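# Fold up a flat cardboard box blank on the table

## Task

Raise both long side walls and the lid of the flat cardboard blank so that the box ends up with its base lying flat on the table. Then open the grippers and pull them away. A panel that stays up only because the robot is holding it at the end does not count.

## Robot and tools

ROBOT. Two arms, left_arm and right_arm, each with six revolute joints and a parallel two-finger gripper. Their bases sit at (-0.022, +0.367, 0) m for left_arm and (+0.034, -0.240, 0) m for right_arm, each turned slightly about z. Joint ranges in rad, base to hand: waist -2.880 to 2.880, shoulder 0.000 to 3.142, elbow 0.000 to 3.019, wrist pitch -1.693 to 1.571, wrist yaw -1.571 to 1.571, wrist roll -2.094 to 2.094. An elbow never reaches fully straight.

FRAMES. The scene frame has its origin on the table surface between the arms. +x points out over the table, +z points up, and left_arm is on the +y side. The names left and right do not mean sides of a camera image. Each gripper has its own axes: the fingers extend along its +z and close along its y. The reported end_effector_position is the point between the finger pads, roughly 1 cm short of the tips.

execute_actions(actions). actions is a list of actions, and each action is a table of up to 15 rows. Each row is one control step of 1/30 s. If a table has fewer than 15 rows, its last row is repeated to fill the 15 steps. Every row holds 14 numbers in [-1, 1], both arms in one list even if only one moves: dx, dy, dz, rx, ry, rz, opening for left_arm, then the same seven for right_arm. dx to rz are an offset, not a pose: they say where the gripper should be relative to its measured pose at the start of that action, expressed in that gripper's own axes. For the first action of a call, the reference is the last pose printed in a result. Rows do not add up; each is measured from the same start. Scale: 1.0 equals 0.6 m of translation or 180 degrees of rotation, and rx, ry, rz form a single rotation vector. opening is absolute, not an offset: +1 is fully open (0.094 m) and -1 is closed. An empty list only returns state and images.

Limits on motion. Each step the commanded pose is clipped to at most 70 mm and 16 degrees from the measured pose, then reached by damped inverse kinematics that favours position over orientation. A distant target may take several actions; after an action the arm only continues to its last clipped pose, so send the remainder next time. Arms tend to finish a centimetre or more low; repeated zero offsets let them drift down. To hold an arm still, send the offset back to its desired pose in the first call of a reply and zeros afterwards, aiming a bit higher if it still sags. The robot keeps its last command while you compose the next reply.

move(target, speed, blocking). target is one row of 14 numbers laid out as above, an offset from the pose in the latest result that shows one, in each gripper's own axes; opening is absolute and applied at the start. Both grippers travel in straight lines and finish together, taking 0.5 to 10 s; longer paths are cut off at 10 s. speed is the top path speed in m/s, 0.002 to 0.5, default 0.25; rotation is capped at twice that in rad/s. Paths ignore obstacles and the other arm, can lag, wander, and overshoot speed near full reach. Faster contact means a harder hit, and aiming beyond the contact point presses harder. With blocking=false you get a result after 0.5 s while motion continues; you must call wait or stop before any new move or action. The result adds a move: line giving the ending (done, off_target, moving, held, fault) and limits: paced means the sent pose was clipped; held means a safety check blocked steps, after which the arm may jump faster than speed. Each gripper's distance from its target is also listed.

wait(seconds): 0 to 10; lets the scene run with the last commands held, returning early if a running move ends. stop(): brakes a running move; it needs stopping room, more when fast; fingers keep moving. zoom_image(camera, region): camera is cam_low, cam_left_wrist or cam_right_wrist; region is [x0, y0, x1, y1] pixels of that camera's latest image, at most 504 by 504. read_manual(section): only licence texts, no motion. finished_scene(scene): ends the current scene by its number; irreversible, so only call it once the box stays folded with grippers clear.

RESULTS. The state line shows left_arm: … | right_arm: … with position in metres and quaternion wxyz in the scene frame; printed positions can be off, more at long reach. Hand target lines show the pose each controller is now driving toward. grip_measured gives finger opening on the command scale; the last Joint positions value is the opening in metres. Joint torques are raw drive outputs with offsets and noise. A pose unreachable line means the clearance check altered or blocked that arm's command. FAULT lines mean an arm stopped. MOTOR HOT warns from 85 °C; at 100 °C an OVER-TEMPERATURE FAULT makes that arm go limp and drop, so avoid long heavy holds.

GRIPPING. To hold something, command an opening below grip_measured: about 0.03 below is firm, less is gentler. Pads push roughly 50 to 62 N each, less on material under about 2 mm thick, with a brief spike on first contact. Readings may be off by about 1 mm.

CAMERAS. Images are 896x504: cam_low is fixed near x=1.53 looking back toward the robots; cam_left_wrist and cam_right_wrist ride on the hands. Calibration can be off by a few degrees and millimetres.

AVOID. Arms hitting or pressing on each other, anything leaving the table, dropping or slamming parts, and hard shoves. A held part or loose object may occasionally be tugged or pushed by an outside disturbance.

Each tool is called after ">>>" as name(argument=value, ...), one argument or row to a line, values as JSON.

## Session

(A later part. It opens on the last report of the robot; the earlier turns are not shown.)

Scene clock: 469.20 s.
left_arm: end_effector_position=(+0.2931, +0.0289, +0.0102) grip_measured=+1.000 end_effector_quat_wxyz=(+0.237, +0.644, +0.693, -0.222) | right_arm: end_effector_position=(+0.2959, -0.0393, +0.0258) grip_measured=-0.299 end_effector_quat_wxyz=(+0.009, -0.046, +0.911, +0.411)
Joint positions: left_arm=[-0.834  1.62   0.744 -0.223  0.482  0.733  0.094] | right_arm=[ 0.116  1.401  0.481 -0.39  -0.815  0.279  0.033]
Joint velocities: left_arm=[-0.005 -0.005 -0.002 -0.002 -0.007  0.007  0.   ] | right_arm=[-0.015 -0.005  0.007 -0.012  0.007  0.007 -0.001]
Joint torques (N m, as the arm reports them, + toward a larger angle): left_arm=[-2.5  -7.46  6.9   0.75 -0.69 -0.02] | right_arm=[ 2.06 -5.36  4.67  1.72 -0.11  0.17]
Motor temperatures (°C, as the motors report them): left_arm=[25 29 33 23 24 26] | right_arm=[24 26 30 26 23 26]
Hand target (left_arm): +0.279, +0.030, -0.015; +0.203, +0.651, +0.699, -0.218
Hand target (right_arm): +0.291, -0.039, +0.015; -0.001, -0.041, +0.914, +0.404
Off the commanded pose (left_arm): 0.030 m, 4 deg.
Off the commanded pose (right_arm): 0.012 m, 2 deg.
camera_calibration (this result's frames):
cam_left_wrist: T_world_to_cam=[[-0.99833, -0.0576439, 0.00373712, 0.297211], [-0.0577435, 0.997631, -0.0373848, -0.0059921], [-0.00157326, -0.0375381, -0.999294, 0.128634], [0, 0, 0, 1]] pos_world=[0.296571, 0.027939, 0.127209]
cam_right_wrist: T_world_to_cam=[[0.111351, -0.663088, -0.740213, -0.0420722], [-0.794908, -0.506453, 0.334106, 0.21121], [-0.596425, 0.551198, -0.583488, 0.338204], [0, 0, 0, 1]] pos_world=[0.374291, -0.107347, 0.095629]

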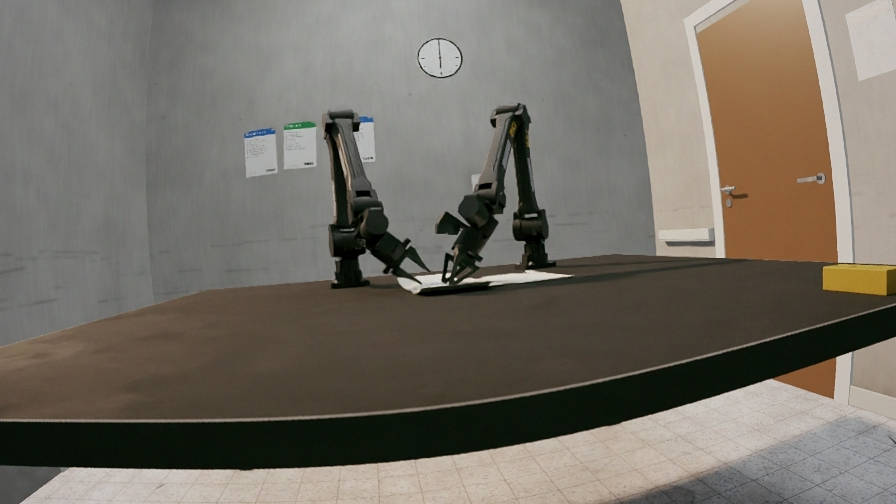

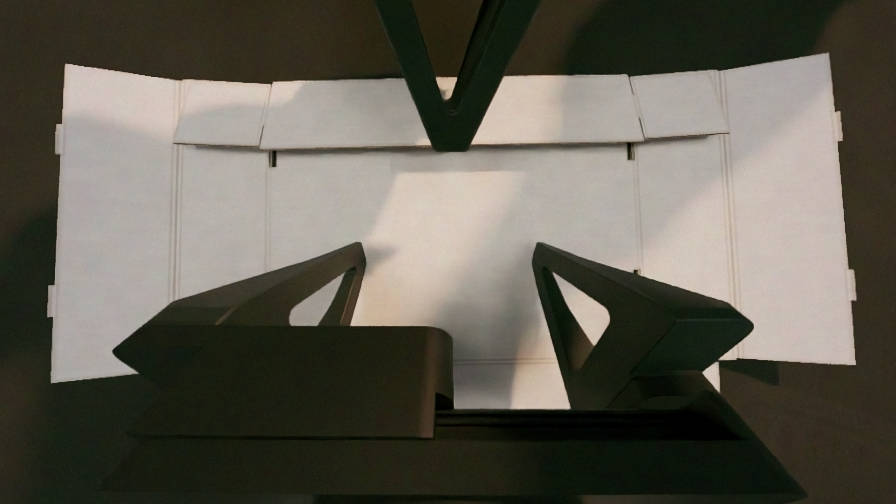

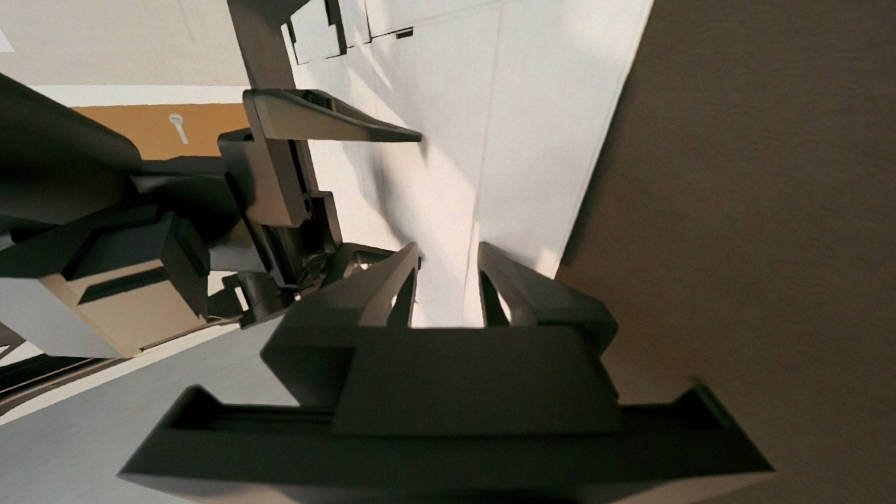

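>>> execute_actions(
  actions=[
    [[0.027,-0.022,0.035,0.013,0.018,-0.004,1,0.0059,-0.0078,0.0061,0.004,0,0,-0.3],[0.027,-0.022,0.035,0.013,0.018,-0.004,1,0.0025,-0.0028,-0.0001,0.004,0,0,-0.3],[0.027,-0.022,0.035,0.013,0.018,-0.004,1,-0.0009,0.0023,-0.0064,0.004,0,0,-0.3],[0.027,-0.022,0.035,0.013,0.018,-0.004,1,-0.0042,0.0073,-0.0126,0.004,0,0,-0.3],[0.027,-0.022,0.035,0.013,0.018,-0.004,1,-0.0076,0.0123,-0.0188,0.004,0,0,-0.3],[0.027,-0.022,0.035,0.013,0.018,-0.004,1,-0.011,0.0173,-0.025,0.004,0,0,-0.3],[0.027,-0.021,0.035,0.013,0.018,-0.004,1,-0.012,0.0173,-0.0316,0.004,0,0,-0.3],[0.027,-0.02,0.035,0.013,0.018,-0.004,1,-0.013,0.0174,-0.0382,0.004,0,0,-0.3],[0.027,-0.019,0.035,0.013,0.018,-0.004,1,-0.014,0.0174,-0.0448,0.004,0,0,-0.3],[0.027,-0.018,0.035,0.013,0.018,-0.004,1,-0.015,0.0175,-0.0514,0.004,0,0,-0.3],[0.027,-0.017,0.035,0.013,0.018,-0.004,1,-0.016,0.0175,-0.058,0.004,0,0,-0.3],[0.027,-0.016,0.035,0.013,0.018,-0.004,1,-0.017,0.0176,-0.0647,0.004,0,0,-0.3],[0.027,-0.015,0.035,0.013,0.018,-0.004,1,-0.018,0.0176,-0.0713,0.004,0,0,-0.3],[0.027,-0.014,0.035,0.013,0.018,-0.004,1,-0.019,0.0177,-0.0779,0.004,0,0,-0.3],[0.027,-0.013,0.035,0.013,0.018,-0.004,1,-0.02,0.0177,-0.0845,0.004,0,0,-0.3]],
    [[0.027,-0.012,0.035,0.012,0.017,-0.004,1,-0.0245,0.0196,-0.0415,0,0,0,-0.3],[0.026,-0.011,0.033,0.011,0.016,-0.004,1,-0.0244,0.0202,-0.046,0,0,0,-0.3],[0.024,-0.01,0.031,0.01,0.015,-0.003,1,-0.0244,0.0208,-0.0506,0,0,0,-0.3],[0.022,-0.009,0.028,0.009,0.013,-0.003,1,-0.0244,0.0214,-0.0551,0,0,0,-0.3],[0.019,-0.008,0.024,0.008,0.012,-0.003,1,-0.0243,0.022,-0.0597,0,0,0,-0.3],[0.016,-0.007,0.02,0.007,0.011,-0.002,1,-0.0243,0.0226,-0.0642,0,0,0,-0.3],[0.012,-0.006,0.015,0.006,0.01,-0.002,1,-0.0243,0.0232,-0.0687,0,0,0,-0.3],[0.008,-0.005,0.01,0.005,0.008,-0.002,1,-0.0242,0.0238,-0.0733,0,0,0,-0.3],[0.004,-0.004,0.005,0.004,0.007,-0.001,1,-0.0242,0.0244,-0.0778,0,0,0,-0.3],[0,-0.003,0,0.003,0.006,-0.001,1,-0.0242,0.025,-0.0823,0,0,0,-0.3],[-0.004,-0.002,-0.006,0.003,0.005,-0.001,1,-0.0241,0.0256,-0.0869,0,0,0,-0.3],[-0.008,-0.001,-0.012,0.002,0.003,0,1,-0.0241,0.0262,-0.0914,0,0,0,-0.3],[-0.012,0,-0.018,0.001,0.002,0,1,-0.0241,0.0268,-0.0959,0,0,0,-0.3],[-0.016,0,-0.024,0,0.001,0,1,-0.024,0.0274,-0.1005,0,0,0,-0.3],[-0.02,0,-0.03,0,0,0,1,-0.024,0.028,-0.105,0,0,0,-0.3]],
  ],
)

>>> wait(
  seconds=0.3,
)

>>> zoom_image(
  camera="cam_low",
  region=[320, 200, 520, 312],
)

Scene clock: 510.73 s.
left_arm: end_effector_position=(+0.2894, +0.0317, +0.0137) grip_measured=+1.000 end_effector_quat_wxyz=(+0.228, +0.643, +0.696, -0.223) | right_arm: end_effector_position=(+0.2894, -0.0955, +0.0771) grip_measured=-0.299 end_effector_quat_wxyz=(-0.042, +0.004, +0.916, +0.399)
Joint positions: left_arm=[-0.834  1.605  0.745 -0.258  0.482  0.733  0.094] | right_arm=[-0.078  1.281  0.584 -0.906 -0.824  0.067  0.033]
Joint velocities: left_arm=[-0.005 -0.103 -0.002 -0.33   0.007 -0.081  0.   ] | right_arm=[-0.2   -0.073  0.134 -0.422 -0.051 -0.3    0.   ]
Joint torques (N m, as the arm reports them, + toward a larger angle): left_arm=[ -1.   -13.58   8.3    1.13   0.32   0.02] | right_arm=[ 1.02 -8.94 10.24  0.2  -0.77 -0.04]
Motor temperatures (°C, as the motors report them): left_arm=[25 29 33 23 24 26] | right_arm=[24 26 30 26 23 26]
Hand target (left_arm): +0.293, +0.030, +0.031; +0.237, +0.644, +0.693, -0.222
Hand target (right_arm): +0.309, -0.099, +0.101; -0.009, -0.020, +0.915, +0.402
Off the commanded pose (left_arm): 0.019 m, 1 deg.
Off the commanded pose (right_arm): 0.034 m, 5 deg.
camera_calibration (this result's frames):
cam_left_wrist: T_world_to_cam=[[-0.998179, -0.0577581, 0.0174018, 0.293367], [-0.0581955, 0.997972, -0.0257797, -0.00895617], [-0.0158776, -0.0267454, -0.999516, 0.136085], [0, 0, 0, 1]] pos_world=[0.294473, 0.029522, 0.130683]
cam_right_wrist: T_world_to_cam=[[-0.0204386, -0.687422, -0.72597, -0.00589667], [-0.765762, -0.456084, 0.453426, 0.147618], [-0.642799, 0.565188, -0.517081, 0.404811], [0, 0, 0, 1]] pos_world=[0.373132, -0.165521, 0.138105]

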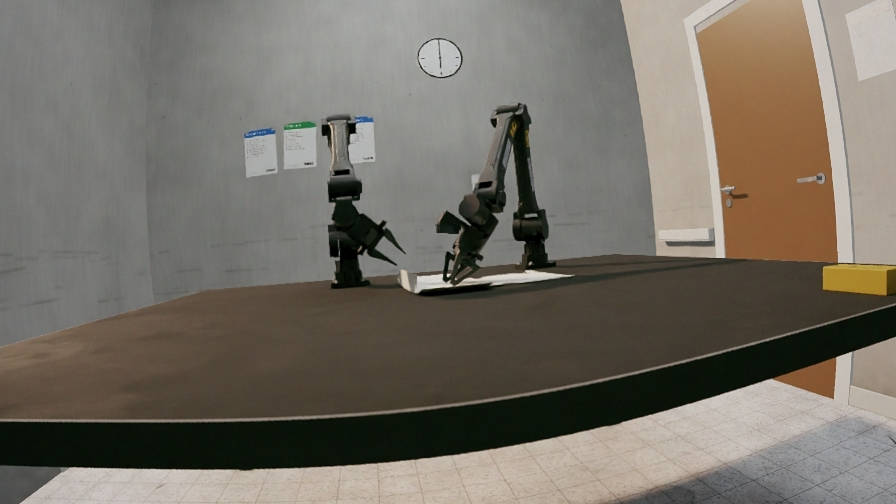

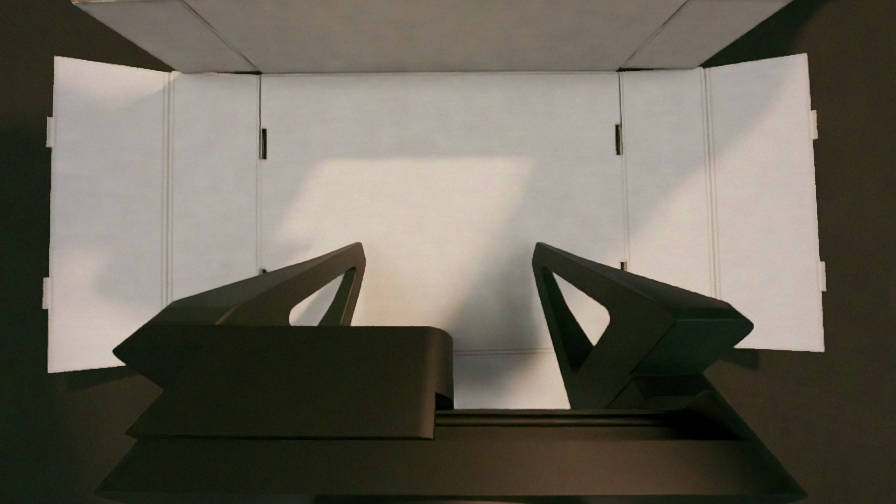

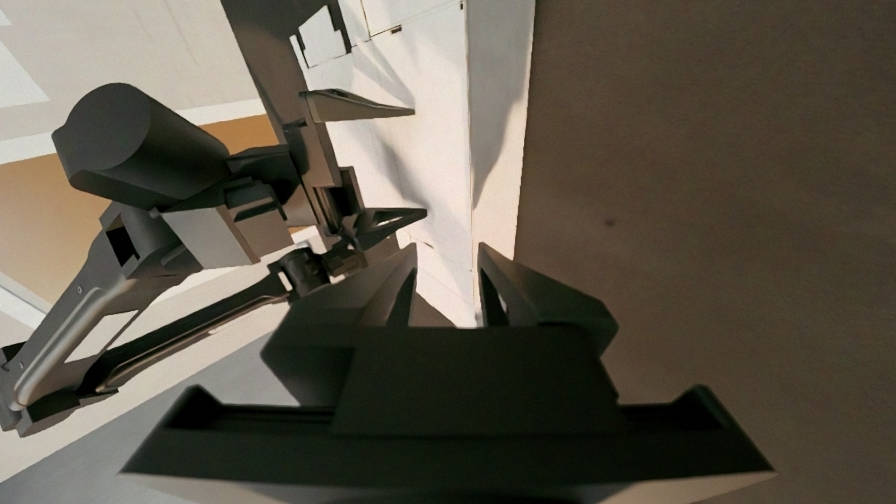

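Scene clock: 511.03 s.
left_arm: end_effector_position=(+0.2868, +0.0337, +0.0160) grip_measured=+1.000 end_effector_quat_wxyz=(+0.223, +0.643, +0.698, -0.223) | right_arm: end_effector_position=(+0.2910, -0.0994, +0.0821) grip_measured=-0.299 end_effector_quat_wxyz=(-0.037, -0.003, +0.916, +0.399)
Joint positions: left_arm=[-0.834  1.594  0.745 -0.279  0.482  0.733  0.094] | right_arm=[-0.093  1.273  0.594 -0.934 -0.824  0.033  0.033]
Joint velocities: left_arm=[ 0.005 -0.015 -0.012  0.007  0.022 -0.007  0.   ] | right_arm=[-0.015  0.005  0.017 -0.012 -0.066 -0.022 -0.   ]
Joint torques (N m, as the arm reports them, + toward a larger angle): left_arm=[ -0.41 -12.75   8.11   0.9    0.31   0.03] | right_arm=[ 1.09 -8.77 10.19  0.1  -0.76 -0.03]
Motor temperatures (°C, as the motors report them): left_arm=[25 29 33 23 24 26] | right_arm=[24 26 30 26 23 26]
Hand target (left_arm): +0.293, +0.030, +0.031; +0.237, +0.644, +0.693, -0.222
Hand target (right_arm): +0.309, -0.099, +0.101; -0.009, -0.020, +0.915, +0.402
Off the commanded pose (left_arm): 0.018 m, 2 deg.
Off the commanded pose (right_arm): 0.029 m, 4 deg.
wait: 0.30 s; no rest
camera_calibration (this result's frames):
cam_left_wrist: T_world_to_cam=[[-0.99798, -0.0579081, 0.0261214, 0.290662], [-0.0583972, 0.998124, -0.0183676, -0.0110659], [-0.0250087, -0.0198559, -0.99949, 0.140757], [0, 0, 0, 1]] pos_world=[0.292949, 0.0306717, 0.13289]
cam_right_wrist: T_world_to_cam=[[-0.00387264, -0.686183, -0.727418, -0.00952617], [-0.768865, -0.463075, 0.440918, 0.145986], [-0.639399, 0.560994, -0.525789, 0.409952], [0, 0, 0, 1]] pos_world=[0.37433, -0.168915, 0.144251]

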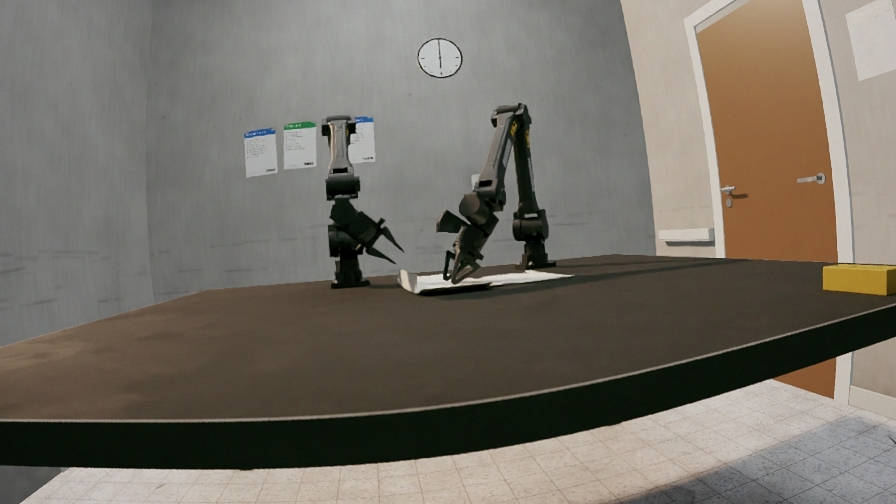

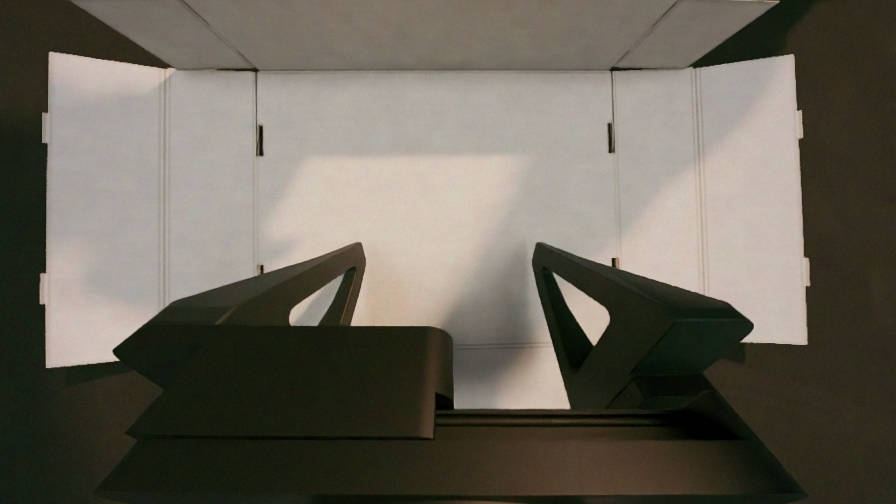

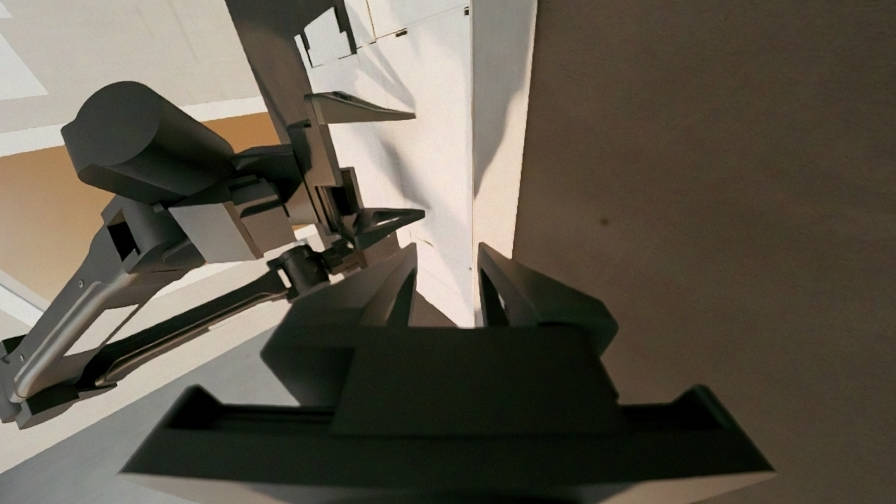

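Region (320, 200, 520, 312) of cam_low's 896x504 image, scaled by 2.520, with more detail than that image has; it fills the top 282 rows of this view, and the rest is white.

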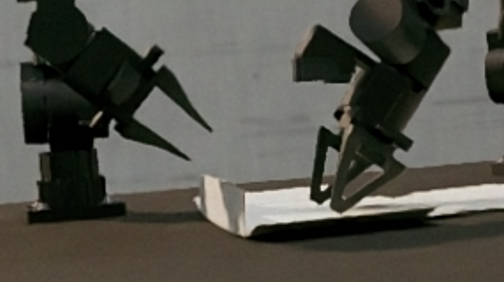

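>>> execute_actions(
  actions=[
    [[-0.0207,0.0102,-0.0245,0,0,0,0.96,-0.03,0.023,-0.024,0,0,-0.01,-0.3],[-0.0205,0.0114,-0.033,0,0,0,0.92,-0.03,0.023,-0.024,0,0,-0.02,-0.3],[-0.0202,0.0126,-0.0416,0,0,-0.004,0.88,-0.03,0.024,-0.023,0,0,-0.03,-0.3],[-0.0199,0.0138,-0.05,0,0,-0.01,0.84,-0.029,0.025,-0.022,0,0,-0.04,-0.3],[-0.0197,0.015,-0.0587,0,0,-0.018,0.8,-0.029,0.026,-0.021,0,0,-0.05,-0.3],[-0.0194,0.0162,-0.067,0,0,-0.027,0.76,-0.028,0.027,-0.02,0,0,-0.06,-0.3],[-0.0191,0.0174,-0.0757,0,0,-0.036,0.72,-0.028,0.028,-0.019,0,0,-0.07,-0.3],[-0.0189,0.0186,-0.084,0,0,-0.045,0.68,-0.027,0.029,-0.018,0,0,-0.08,-0.3],[-0.0186,0.0198,-0.0928,0,0,-0.054,0.64,-0.027,0.03,-0.017,0,0,-0.09,-0.3],[-0.0183,0.021,-0.101,0,0,-0.063,0.6,-0.026,0.031,-0.016,0,0,-0.1,-0.3],[-0.0181,0.0222,-0.11,0,0,-0.072,0.56,-0.026,0.032,-0.015,0,0,-0.11,-0.3],[-0.0178,0.0234,-0.118,0,0,-0.081,0.52,-0.025,0.033,-0.014,0,0,-0.12,-0.3],[-0.0175,0.0246,-0.127,0,0,-0.09,0.48,-0.025,0.034,-0.013,0,0,-0.13,-0.3],[-0.0173,0.0258,-0.1355,0,0,-0.099,0.44,-0.024,0.035,-0.012,0,0,-0.14,-0.3],[-0.017,0.027,-0.144,0,0,-0.108,0.4,-0.024,0.036,-0.011,0,0,-0.15,-0.3]],
  ],
)

>>> wait(
  seconds=0.3,
)

Scene clock: 536.93 s.
left_arm: end_effector_position=(+0.2800, +0.0789, +0.0550) grip_measured=+0.421 end_effector_quat_wxyz=(+0.168, +0.558, +0.772, -0.252) | right_arm: end_effector_position=(+0.2893, -0.0945, +0.0879) grip_measured=-0.299 end_effector_quat_wxyz=(+0.007, -0.137, +0.906, +0.400)
Joint positions: left_arm=[-0.74   1.456  0.746 -0.525  0.526  0.609  0.067] | right_arm=[-0.073  1.273  0.613 -0.972 -0.822 -0.248  0.033]
Joint velocities: left_arm=[ 0.278 -0.317  0.002 -0.525  0.022 -0.505 -0.038] | right_arm=[ 0.103  0.005  0.012  0.027 -0.11  -0.74   0.   ]
Joint torques (N m, as the arm reports them, + toward a larger angle): left_arm=[ -0.3  -10.61  12.57   0.95   0.52  -0.08] | right_arm=[ 1.95 -8.56  9.24  1.22 -0.53 -0.04]
Motor temperatures (°C, as the motors report them): left_arm=[25 29 33 23 24 26] | right_arm=[24 26 32 26 23 26]
Hand target (left_arm): +0.301, +0.078, +0.089; +0.184, +0.518, +0.794, -0.259
Hand target (right_arm): +0.306, -0.090, +0.102; +0.059, -0.211, +0.893, +0.394
Off the commanded pose (left_arm): 0.042 m, 6 deg.
Off the commanded pose (right_arm): 0.022 m, 11 deg.
camera_calibration (this result's frames):
cam_left_wrist: T_world_to_cam=[[-0.950601, -0.235028, 0.20278, 0.276526], [-0.232915, 0.971882, 0.0345678, -0.00782486], [-0.205202, -0.0143703, -0.978614, 0.229357], [0, 0, 0, 1]] pos_world=[0.308108, 0.075892, 0.168649]
cam_right_wrist: T_world_to_cam=[[0.273272, -0.64329, -0.715192, -0.0791251], [-0.721612, -0.628726, 0.289791, 0.128399], [-0.63608, 0.4369, -0.636019, 0.406149], [0, 0, 0, 1]] pos_world=[0.37262, -0.147619, 0.16452]

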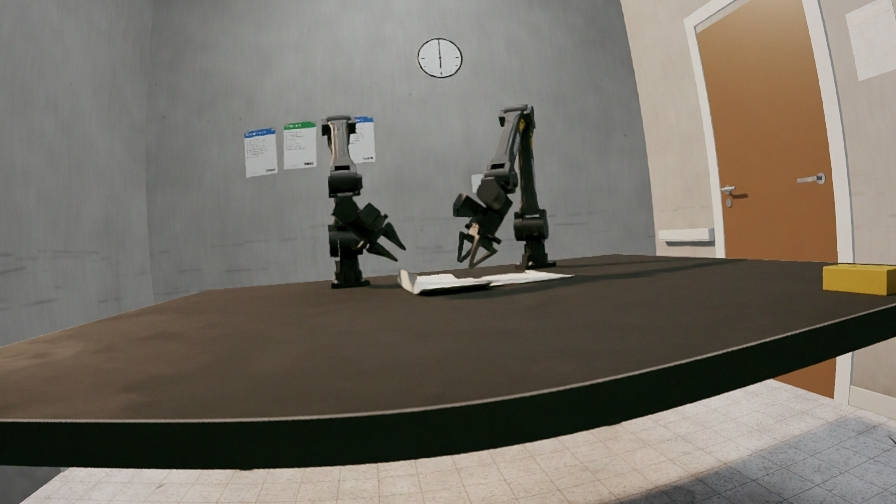

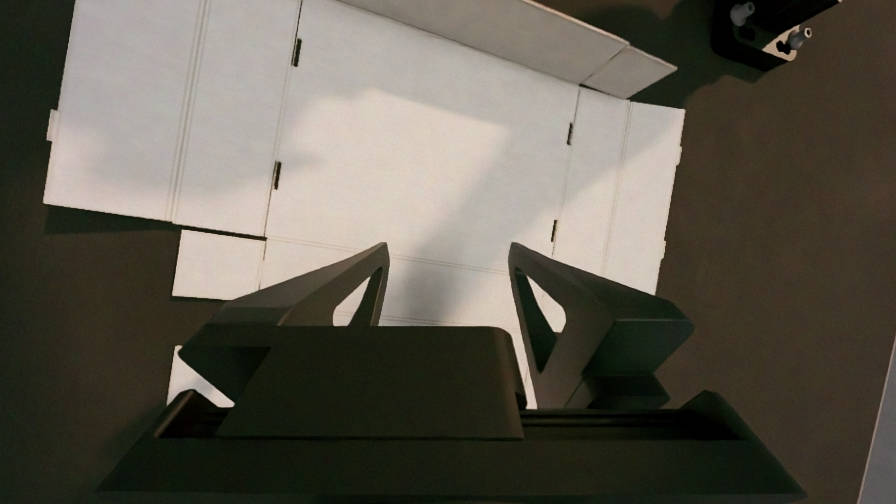

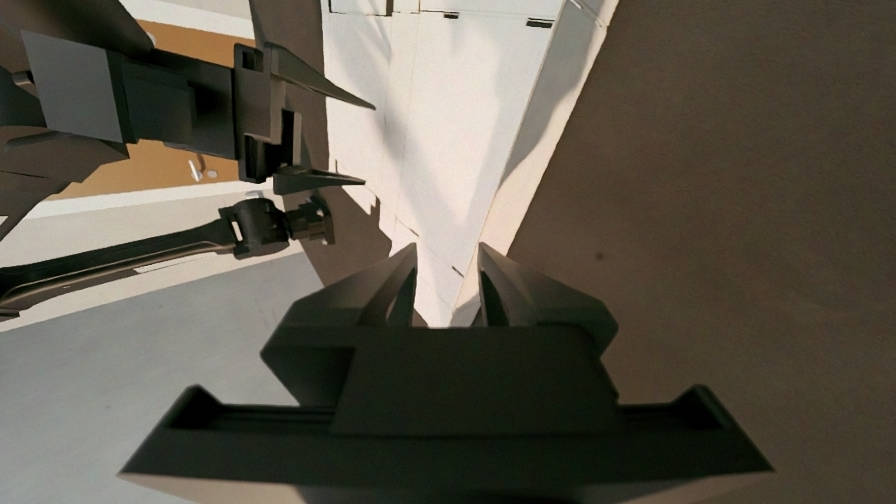

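Scene clock: 537.23 s.
left_arm: end_effector_position=(+0.2813, +0.0872, +0.0638) grip_measured=+0.402 end_effector_quat_wxyz=(+0.160, +0.525, +0.795, -0.257) | right_arm: end_effector_position=(+0.2886, -0.0923, +0.0878) grip_measured=-0.299 end_effector_quat_wxyz=(+0.025, -0.183, +0.898, +0.399)
Joint positions: left_arm=[-0.72   1.428  0.746 -0.559  0.529  0.545  0.066] | right_arm=[-0.065  1.273  0.613 -0.969 -0.821 -0.341  0.033]
Joint velocities: left_arm=[ 0.005 -0.005 -0.007 -0.007  0.007 -0.007 -0.   ] | right_arm=[-0.005  0.005 -0.022 -0.002 -0.095 -0.11  -0.   ]
Joint torques (N m, as the arm reports them, + toward a larger angle): left_arm=[ -0.39 -10.67  12.41   0.77   0.5   -0.13] | right_arm=[ 1.88 -8.62  9.35  1.14 -0.54 -0.03]
Motor temperatures (°C, as the motors report them): left_arm=[25 29 33 23 24 26] | right_arm=[24 26 32 26 23 26]
Hand target (left_arm): +0.301, +0.078, +0.089; +0.184, +0.518, +0.794, -0.259
Hand target (right_arm): +0.306, -0.089, +0.102; +0.059, -0.211, +0.893, +0.394
Off the commanded pose (left_arm): 0.035 m, 3 deg.
Off the commanded pose (right_arm): 0.023 m, 5 deg.
wait: 0.30 s; no rest
camera_calibration (this result's frames):
cam_left_wrist: T_world_to_cam=[[-0.921986, -0.301859, 0.242533, 0.273133], [-0.299468, 0.952919, 0.0475884, 0.00363051], [-0.245479, -0.028755, -0.968975, 0.250262], [0, 0, 0, 1]] pos_world=[0.314347, 0.0861845, 0.176081]
cam_right_wrist: T_world_to_cam=[[0.367768, -0.613977, -0.698412, -0.103646], [-0.693132, -0.681676, 0.234277, 0.121013], [-0.619931, 0.397932, -0.676266, 0.399982], [0, 0, 0, 1]] pos_world=[0.369957, -0.14031, 0.169757]

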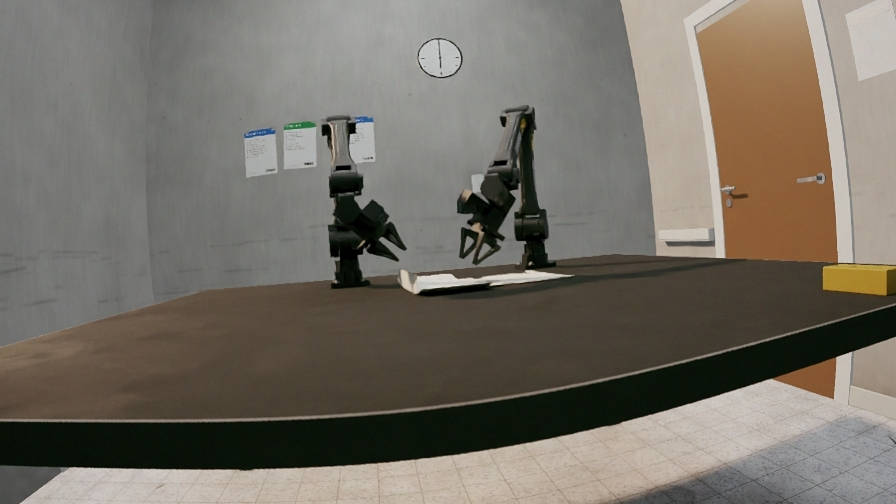

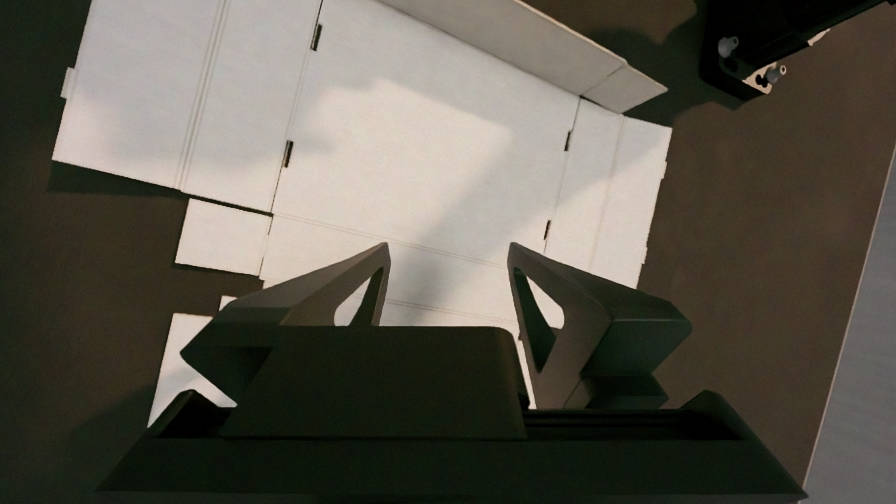

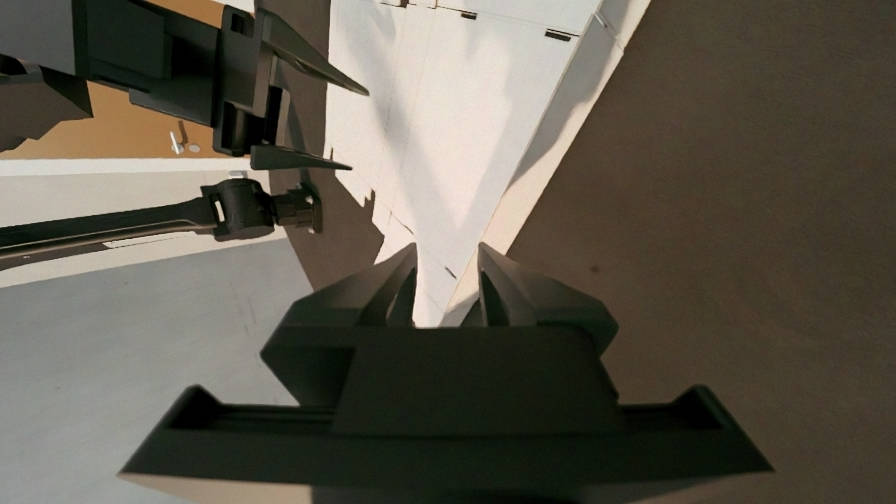

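>>> move(
  target=[0.2102,0.3472,-0.2945,0.0838,-0.0855,-0.3841,0.4,-0.0843,0.0925,0.139,0.0429,0.0356,-0.4023,-0.3],
  speed=0.4,
)

Scene clock: 564.30 s.
left_arm: end_effector_position=(+0.4110, +0.3405, +0.0841) grip_measured=+0.402 end_effector_quat_wxyz=(+0.007, -0.034, +0.886, -0.462) | right_arm: end_effector_position=(+0.2864, +0.0026, +0.0676) grip_measured=-0.299 end_effector_quat_wxyz=(+0.196, -0.686, +0.656, +0.246)
Joint positions: left_arm=[ 0.075  1.764  1.099 -1.194  0.93   0.332  0.066] | right_arm=[ 0.338  1.291  0.625 -0.651 -0.595 -1.049  0.033]
Joint velocities: left_arm=[-0.005 -0.015 -0.007 -0.002 -0.022 -0.066 -0.001] | right_arm=[-0.005 -0.005 -0.007 -0.012 -0.022  0.022  0.   ]
Joint torques (N m, as the arm reports them, + toward a larger angle): left_arm=[ -0.55 -11.63  11.38  -0.33   0.72  -0.04] | right_arm=[ 1.66 -6.46 11.09  1.62 -0.48  0.  ]
Motor temperatures (°C, as the motors report them): left_arm=[25 29 35 23 24 26] | right_arm=[24 26 32 26 23 26]
Hand target (left_arm): +0.427, +0.345, +0.092; +0.014, -0.036, +0.886, -0.462
Hand target (right_arm): +0.308, +0.015, +0.082; -0.222, +0.695, -0.642, -0.236
Off the commanded pose (left_arm): 0.019 m, 1 deg.
Off the commanded pose (right_arm): 0.029 m, 4 deg.
move: off_target (left_arm, right_arm)
camera_calibration (this result's frames):
cam_left_wrist: T_world_to_cam=[[0.0413873, -0.563451, 0.825112, 0.108367], [-0.836322, 0.432306, 0.337162, 0.173754], [-0.546675, -0.704013, -0.453334, 0.619424], [0, 0, 0, 1]] pos_world=[0.479452, 0.422028, 0.132808]
cam_right_wrist: T_world_to_cam=[[0.996707, 0.0731497, -0.034985, -0.285487], [0.072655, -0.997241, -0.0152096, -0.0126815], [-0.0360011, 0.0126177, -0.999272, 0.202733], [0, 0, 0, 1]] pos_world=[0.292767, 0.00567877, 0.192405]

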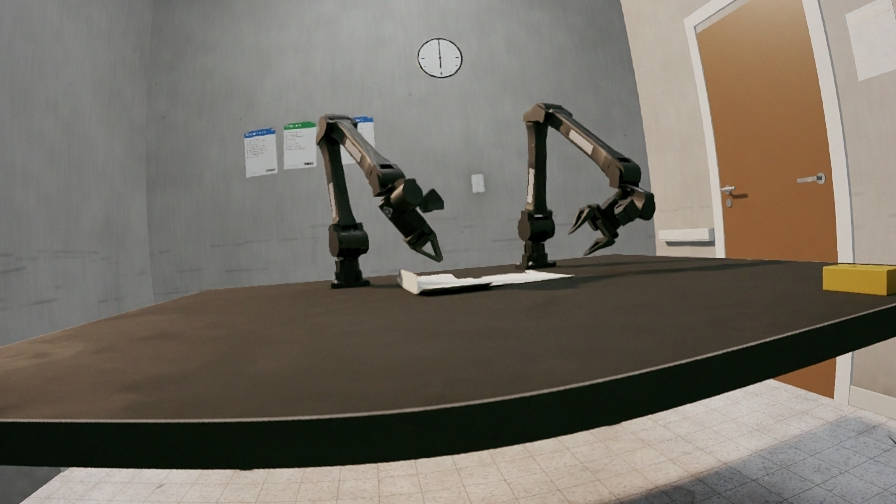

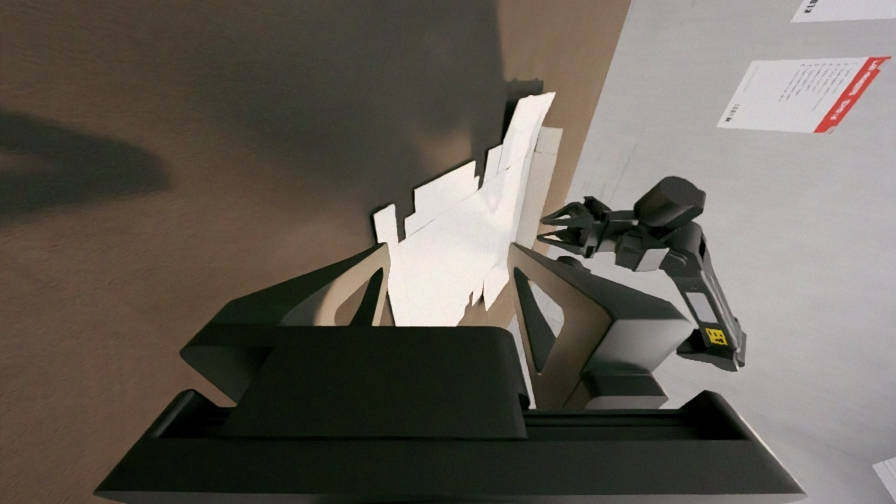

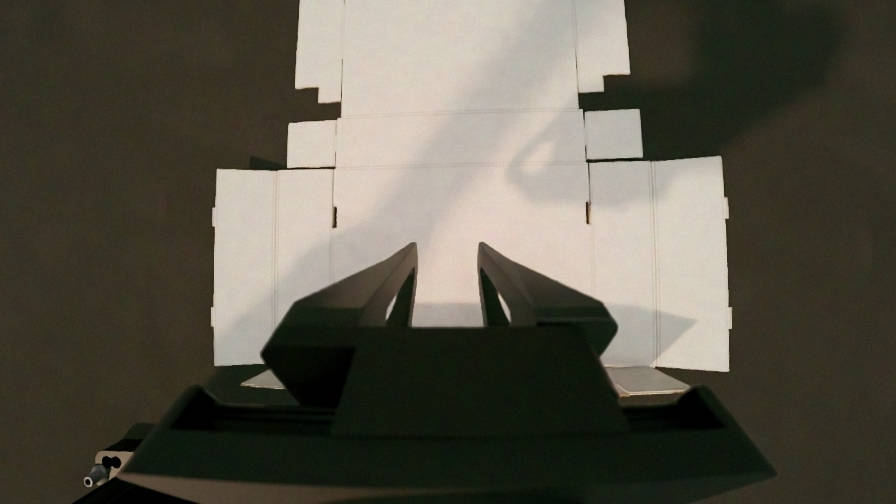

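>>> zoom_image(
  camera="cam_left_wrist",
  region=[340, 150, 520, 330],
)

>>> zoom_image(
  camera="cam_low",
  region=[500, 230, 640, 295],
)

Region (340, 150, 520, 330) of cam_left_wrist's 896x504 image, scaled by 2.800, with more detail than that image has.

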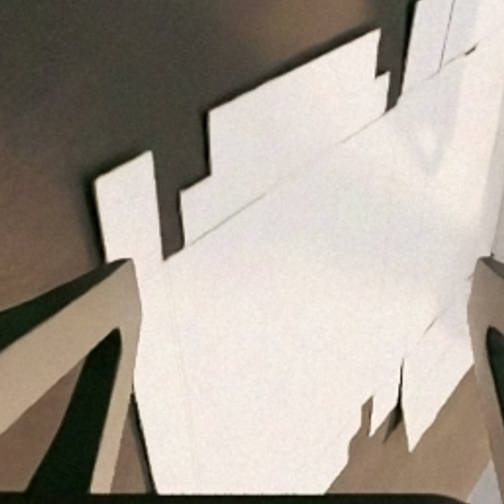

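Region (500, 230, 640, 295) of cam_low's 896x504 image, scaled by 3.600, with more detail than that image has; it fills the top 234 rows of this view, and the rest is white.

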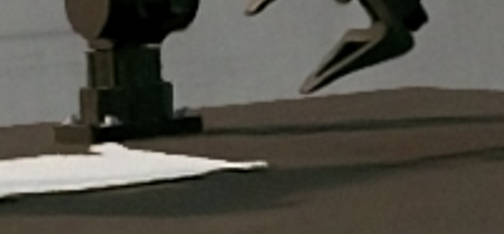

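>>> zoom_image(
  camera="cam_low",
  region=[515, 262, 585, 288],
)

>>> zoom_image(
  camera="cam_left_wrist",
  region=[355, 190, 435, 270],
)

Region (515, 262, 585, 288) of cam_low's 896x504 image, scaled by 7.200, with more detail than that image has; it fills the top 187 rows of this view, and the rest is white.

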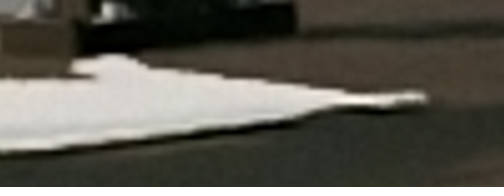

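Region (355, 190, 435, 270) of cam_left_wrist's 896x504 image, scaled by 6.300, with more detail than that image has.

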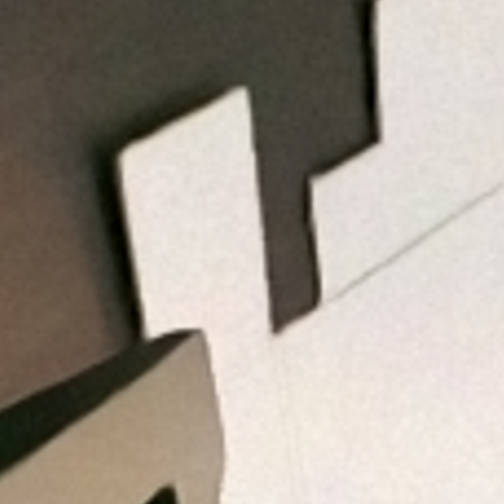

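>>> execute_actions(
  actions=[
    [[-0.0231,-0.0041,-0.0085,0,0,0,0.4,-0.0264,-0.036,-0.0044,0.0095,-0.008,-0.016,-0.2],[-0.0193,-0.0001,-0.0043,0,0,0,0.4,-0.0226,-0.0361,0.001,0.0095,-0.008,-0.016,-0.1],[-0.0154,0.0038,-0.0002,0,0,0,0.4,-0.0187,-0.0362,0.0065,0.0095,-0.008,-0.016,0],[-0.0115,0.0077,0.004,0,0,0,0.4,-0.0148,-0.0364,0.0119,0.0095,-0.008,-0.016,0.1],[-0.0077,0.0117,0.0082,0,0,0,0.4,-0.0109,-0.0365,0.0173,0.0095,-0.008,-0.016,0.2],[-0.0038,0.0156,0.0124,0,0,0,0.4,-0.0071,-0.0367,0.0227,0.0095,-0.008,-0.016,0.3],[0.0001,0.0195,0.0166,0,0,0,0.4,-0.0032,-0.0368,0.0281,0.0095,-0.008,-0.016,0.4],[0.0039,0.0235,0.0207,0,0,0,0.4,0.0007,-0.037,0.0336,0.0095,-0.008,-0.016,0.5],[0.0078,0.0274,0.0249,0,0,0,0.4,0.0046,-0.0371,0.039,0.0095,-0.008,-0.016,0.6],[0.0117,0.0313,0.0291,0,0,0,0.4,0.0084,-0.0373,0.0444,0.0095,-0.008,-0.016,0.7],[0.0155,0.0353,0.0333,0,0,0,0.4,0.0123,-0.0374,0.0498,0.0095,-0.008,-0.016,0.8],[0.0194,0.0392,0.0375,0,0,0,0.4,0.0162,-0.0376,0.0552,0.0095,-0.008,-0.016,0.9],[0.0233,0.0431,0.0416,0,0,0,0.4,0.0201,-0.0377,0.0607,0.0095,-0.008,-0.016,1],[0.0271,0.0471,0.0458,0,0,0,0.4,0.0239,-0.0379,0.0661,0.0095,-0.008,-0.016,1],[0.031,0.051,0.05,0,0,0,0.4,0.0278,-0.038,0.0715,0.0095,-0.008,-0.016,1]],
    [[0.0201,0.0124,0.0153,0,0,0,0.4,0.003,-0.0201,0.0227,0.004,-0.004,-0.006,1],[0.0202,0.0138,0.0165,0,0,0,0.4,0.0057,-0.0193,0.0255,0.004,-0.004,-0.006,1],[0.0203,0.0152,0.0178,0,0,0,0.4,0.0086,-0.0184,0.0282,0.004,-0.004,-0.006,1],[0.0204,0.0166,0.0191,0,0,0,0.4,0.0115,-0.0175,0.0309,0.004,-0.004,-0.006,1],[0.0205,0.018,0.0203,0,0,0,0.4,0.0143,-0.0167,0.0337,0.004,-0.004,-0.006,1],[0.0206,0.0194,0.0216,0,0,0,0.4,0.0172,-0.0158,0.0364,0.004,-0.004,-0.006,1],[0.0207,0.0208,0.0229,0,0,0,0.4,0.0201,-0.0149,0.0391,0.004,-0.004,-0.006,1],[0.0208,0.0222,0.0241,0,0,0,0.4,0.0229,-0.0141,0.0419,0.004,-0.004,-0.006,1],[0.0209,0.0236,0.0254,0,0,0,0.4,0.0258,-0.0132,0.0446,0.004,-0.004,-0.006,1],[0.021,0.025,0.0267,0,0,0,0.4,0.0287,-0.0123,0.0473,0.004,-0.004,-0.006,1],[0.0211,0.0264,0.0279,0,0,0,0.4,0.0315,-0.0115,0.0501,0.004,-0.004,-0.006,1],[0.0212,0.0278,0.0292,0,0,0,0.4,0.0344,-0.0106,0.0528,0.004,-0.004,-0.006,1],[0.0213,0.0292,0.0305,0,0,0,0.4,0.0373,-0.0097,0.0555,0.004,-0.004,-0.006,1],[0.0214,0.0306,0.0317,0,0,0,0.4,0.0401,-0.0089,0.0583,0.004,-0.004,-0.006,1],[0.0215,0.032,0.033,0,0,0,0.4,0.043,-0.008,0.061,0.004,-0.004,-0.006,1]],
  ],
)

>>> wait(
  seconds=0.3,
)

Scene clock: 623.43 s.
left_arm: end_effector_position=(+0.3891, +0.3346, +0.0436) grip_measured=+0.402 end_effector_quat_wxyz=(+0.026, -0.024, +0.888, -0.458) | right_arm: end_effector_position=(+0.3124, +0.0193, +0.0081) grip_measured=+1.000 end_effector_quat_wxyz=(-0.236, +0.692, -0.638, -0.242)
Joint positions: left_arm=[ 0.075  1.773  0.977 -1.019  0.93   0.33   0.066] | right_arm=[ 0.337  1.503  0.59  -0.324 -0.614 -1.057  0.094]
Joint velocities: left_arm=[ 0.005  0.015  0.002  0.11   0.007 -0.037 -0.001] | right_arm=[-0.005  0.024 -0.051  0.232 -0.11  -0.037  0.   ]
Joint torques (N m, as the arm reports them, + toward a larger angle): left_arm=[ -1.42 -11.34   5.35   0.64   0.58  -0.03] | right_arm=[ 1.46 -6.36  4.61  1.79  0.07  0.07]
Motor temperatures (°C, as the motors report them): left_arm=[25 29 35 23 24 26] | right_arm=[24 26 34 26 23 26]
Hand target (left_arm): +0.385, +0.331, +0.032; +0.016, -0.029, +0.887, -0.460
Hand target (right_arm): +0.309, +0.016, -0.008; -0.229, +0.694, -0.640, -0.238
Off the commanded pose (left_arm): 0.013 m, 1 deg.
Off the commanded pose (right_arm): 0.018 m, 1 deg.
camera_calibration (this result's frames):
cam_left_wrist: T_world_to_cam=[[0.00707545, -0.572901, 0.819594, 0.156105], [-0.850181, 0.428044, 0.306545, 0.179758], [-0.526442, -0.698973, -0.484041, 0.576723], [0, 0, 0, 1]] pos_world=[0.455334, 0.415602, 0.0961111]
cam_right_wrist: T_world_to_cam=[[0.995735, 0.0846214, 0.036752, -0.315144], [0.0868631, -0.994135, -0.064419, -0.00289325], [0.0310852, 0.0673367, -0.997246, 0.121995], [0, 0, 0, 1]] pos_world=[0.310259, 0.0155769, 0.133055]

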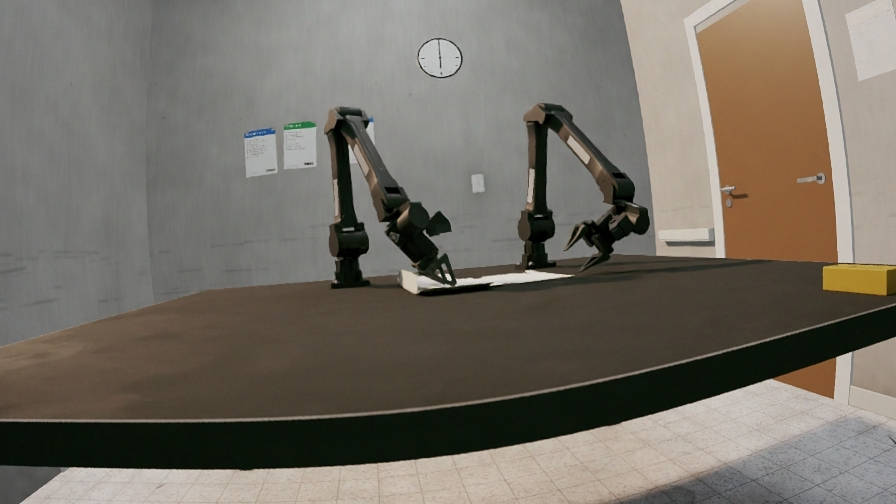

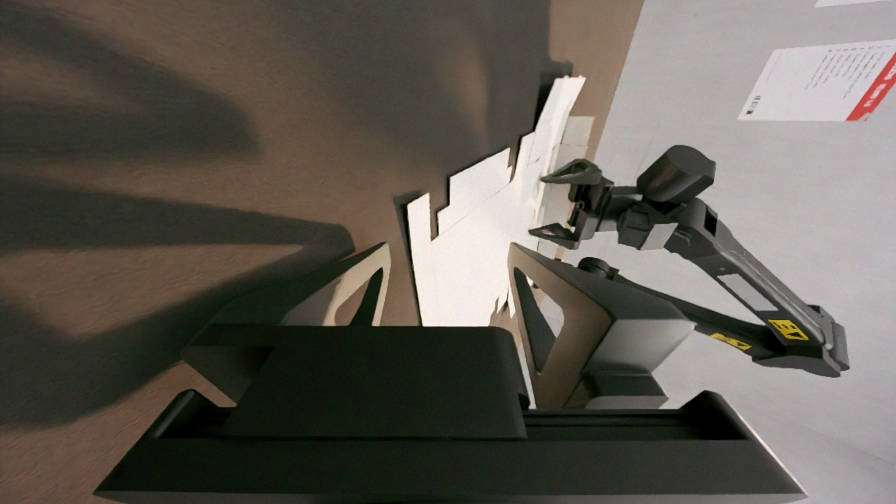

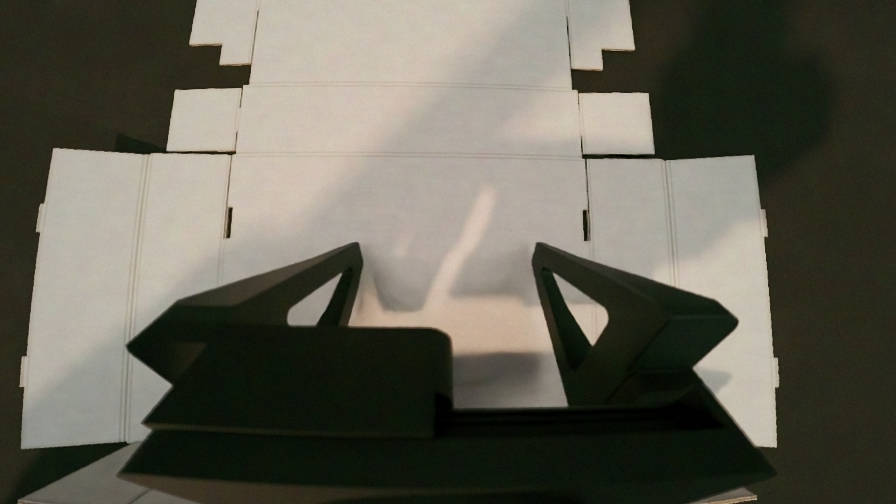

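Scene clock: 623.73 s.
left_arm: end_effector_position=(+0.3897, +0.3347, +0.0414) grip_measured=+0.402 end_effector_quat_wxyz=(+0.027, -0.024, +0.889, -0.457) | right_arm: end_effector_position=(+0.3132, +0.0205, +0.0086) grip_measured=+1.000 end_effector_quat_wxyz=(-0.241, +0.692, -0.636, -0.242)
Joint positions: left_arm=[ 0.075  1.778  0.977 -1.012  0.93   0.33   0.066] | right_arm=[ 0.337  1.503  0.587 -0.31  -0.619 -1.057  0.094]
Joint velocities: left_arm=[-0.005  0.005 -0.007 -0.007 -0.051 -0.022 -0.   ] | right_arm=[-0.005  0.005 -0.007  0.012 -0.007  0.066  0.   ]
Joint torques (N m, as the arm reports them, + toward a larger angle): left_arm=[ -1.56 -11.96   5.51   0.71   0.59  -0.03] | right_arm=[ 1.41 -6.43  4.6   1.93  0.15  0.07]
Motor temperatures (°C, as the motors report them): left_arm=[25 29 35 23 24 26] | right_arm=[24 26 33 26 23 26]
Hand target (left_arm): +0.385, +0.331, +0.032; +0.016, -0.029, +0.887, -0.460
Hand target (right_arm): +0.309, +0.016, -0.008; -0.229, +0.694, -0.640, -0.238
Off the commanded pose (left_arm): 0.011 m, 1 deg.
Off the commanded pose (right_arm): 0.019 m, 1 deg.
wait: 0.30 s; at rest by 0.23 s
camera_calibration (this result's frames):
cam_left_wrist: T_world_to_cam=[[0.00616966, -0.573144, 0.819431, 0.158472], [-0.85052, 0.427954, 0.305732, 0.181096], [-0.525907, -0.698829, -0.48483, 0.575858], [0, 0, 0, 1]] pos_world=[0.455896, 0.415753, 0.0939696]
cam_right_wrist: T_world_to_cam=[[0.995288, 0.085769, 0.045235, -0.316068], [0.0889082, -0.993385, -0.0726784, -0.00234858], [0.0387022, 0.0763576, -0.996329, 0.119797], [0, 0, 0, 1]] pos_world=[0.310151, 0.0156284, 0.133484]

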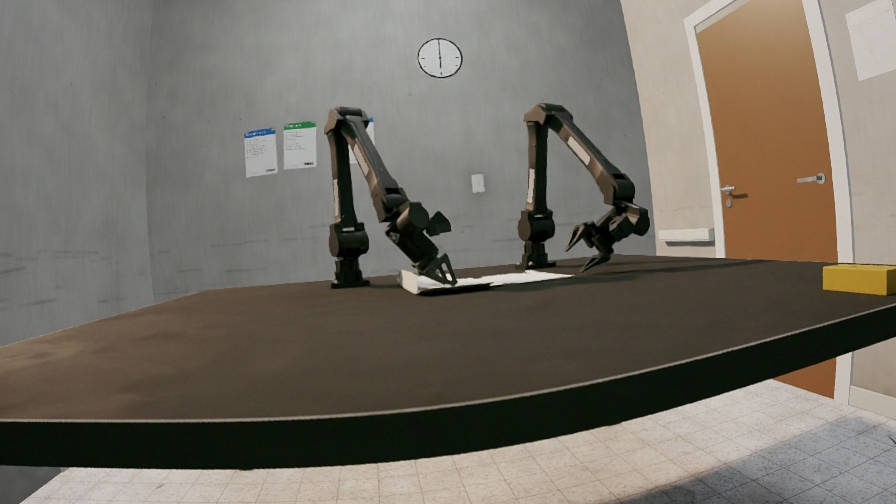

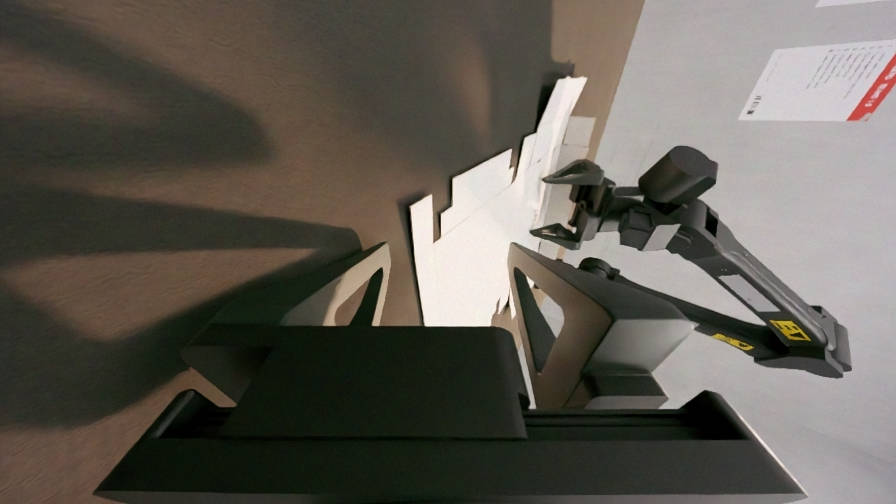

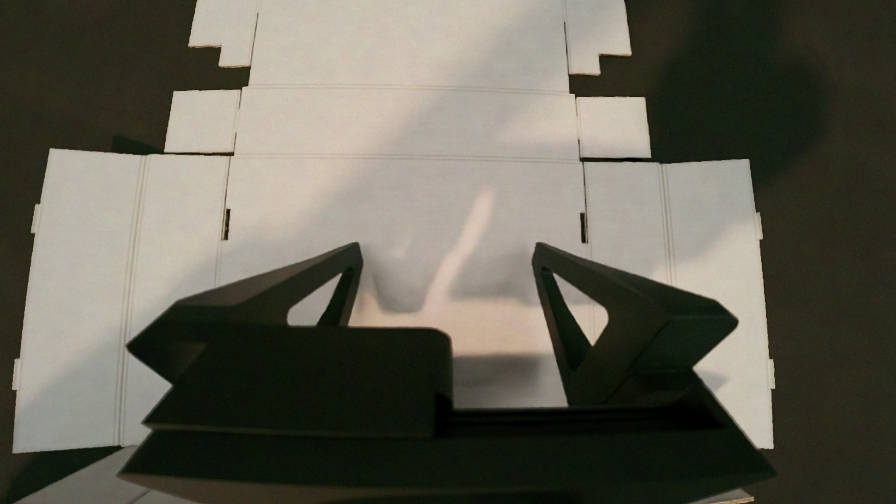

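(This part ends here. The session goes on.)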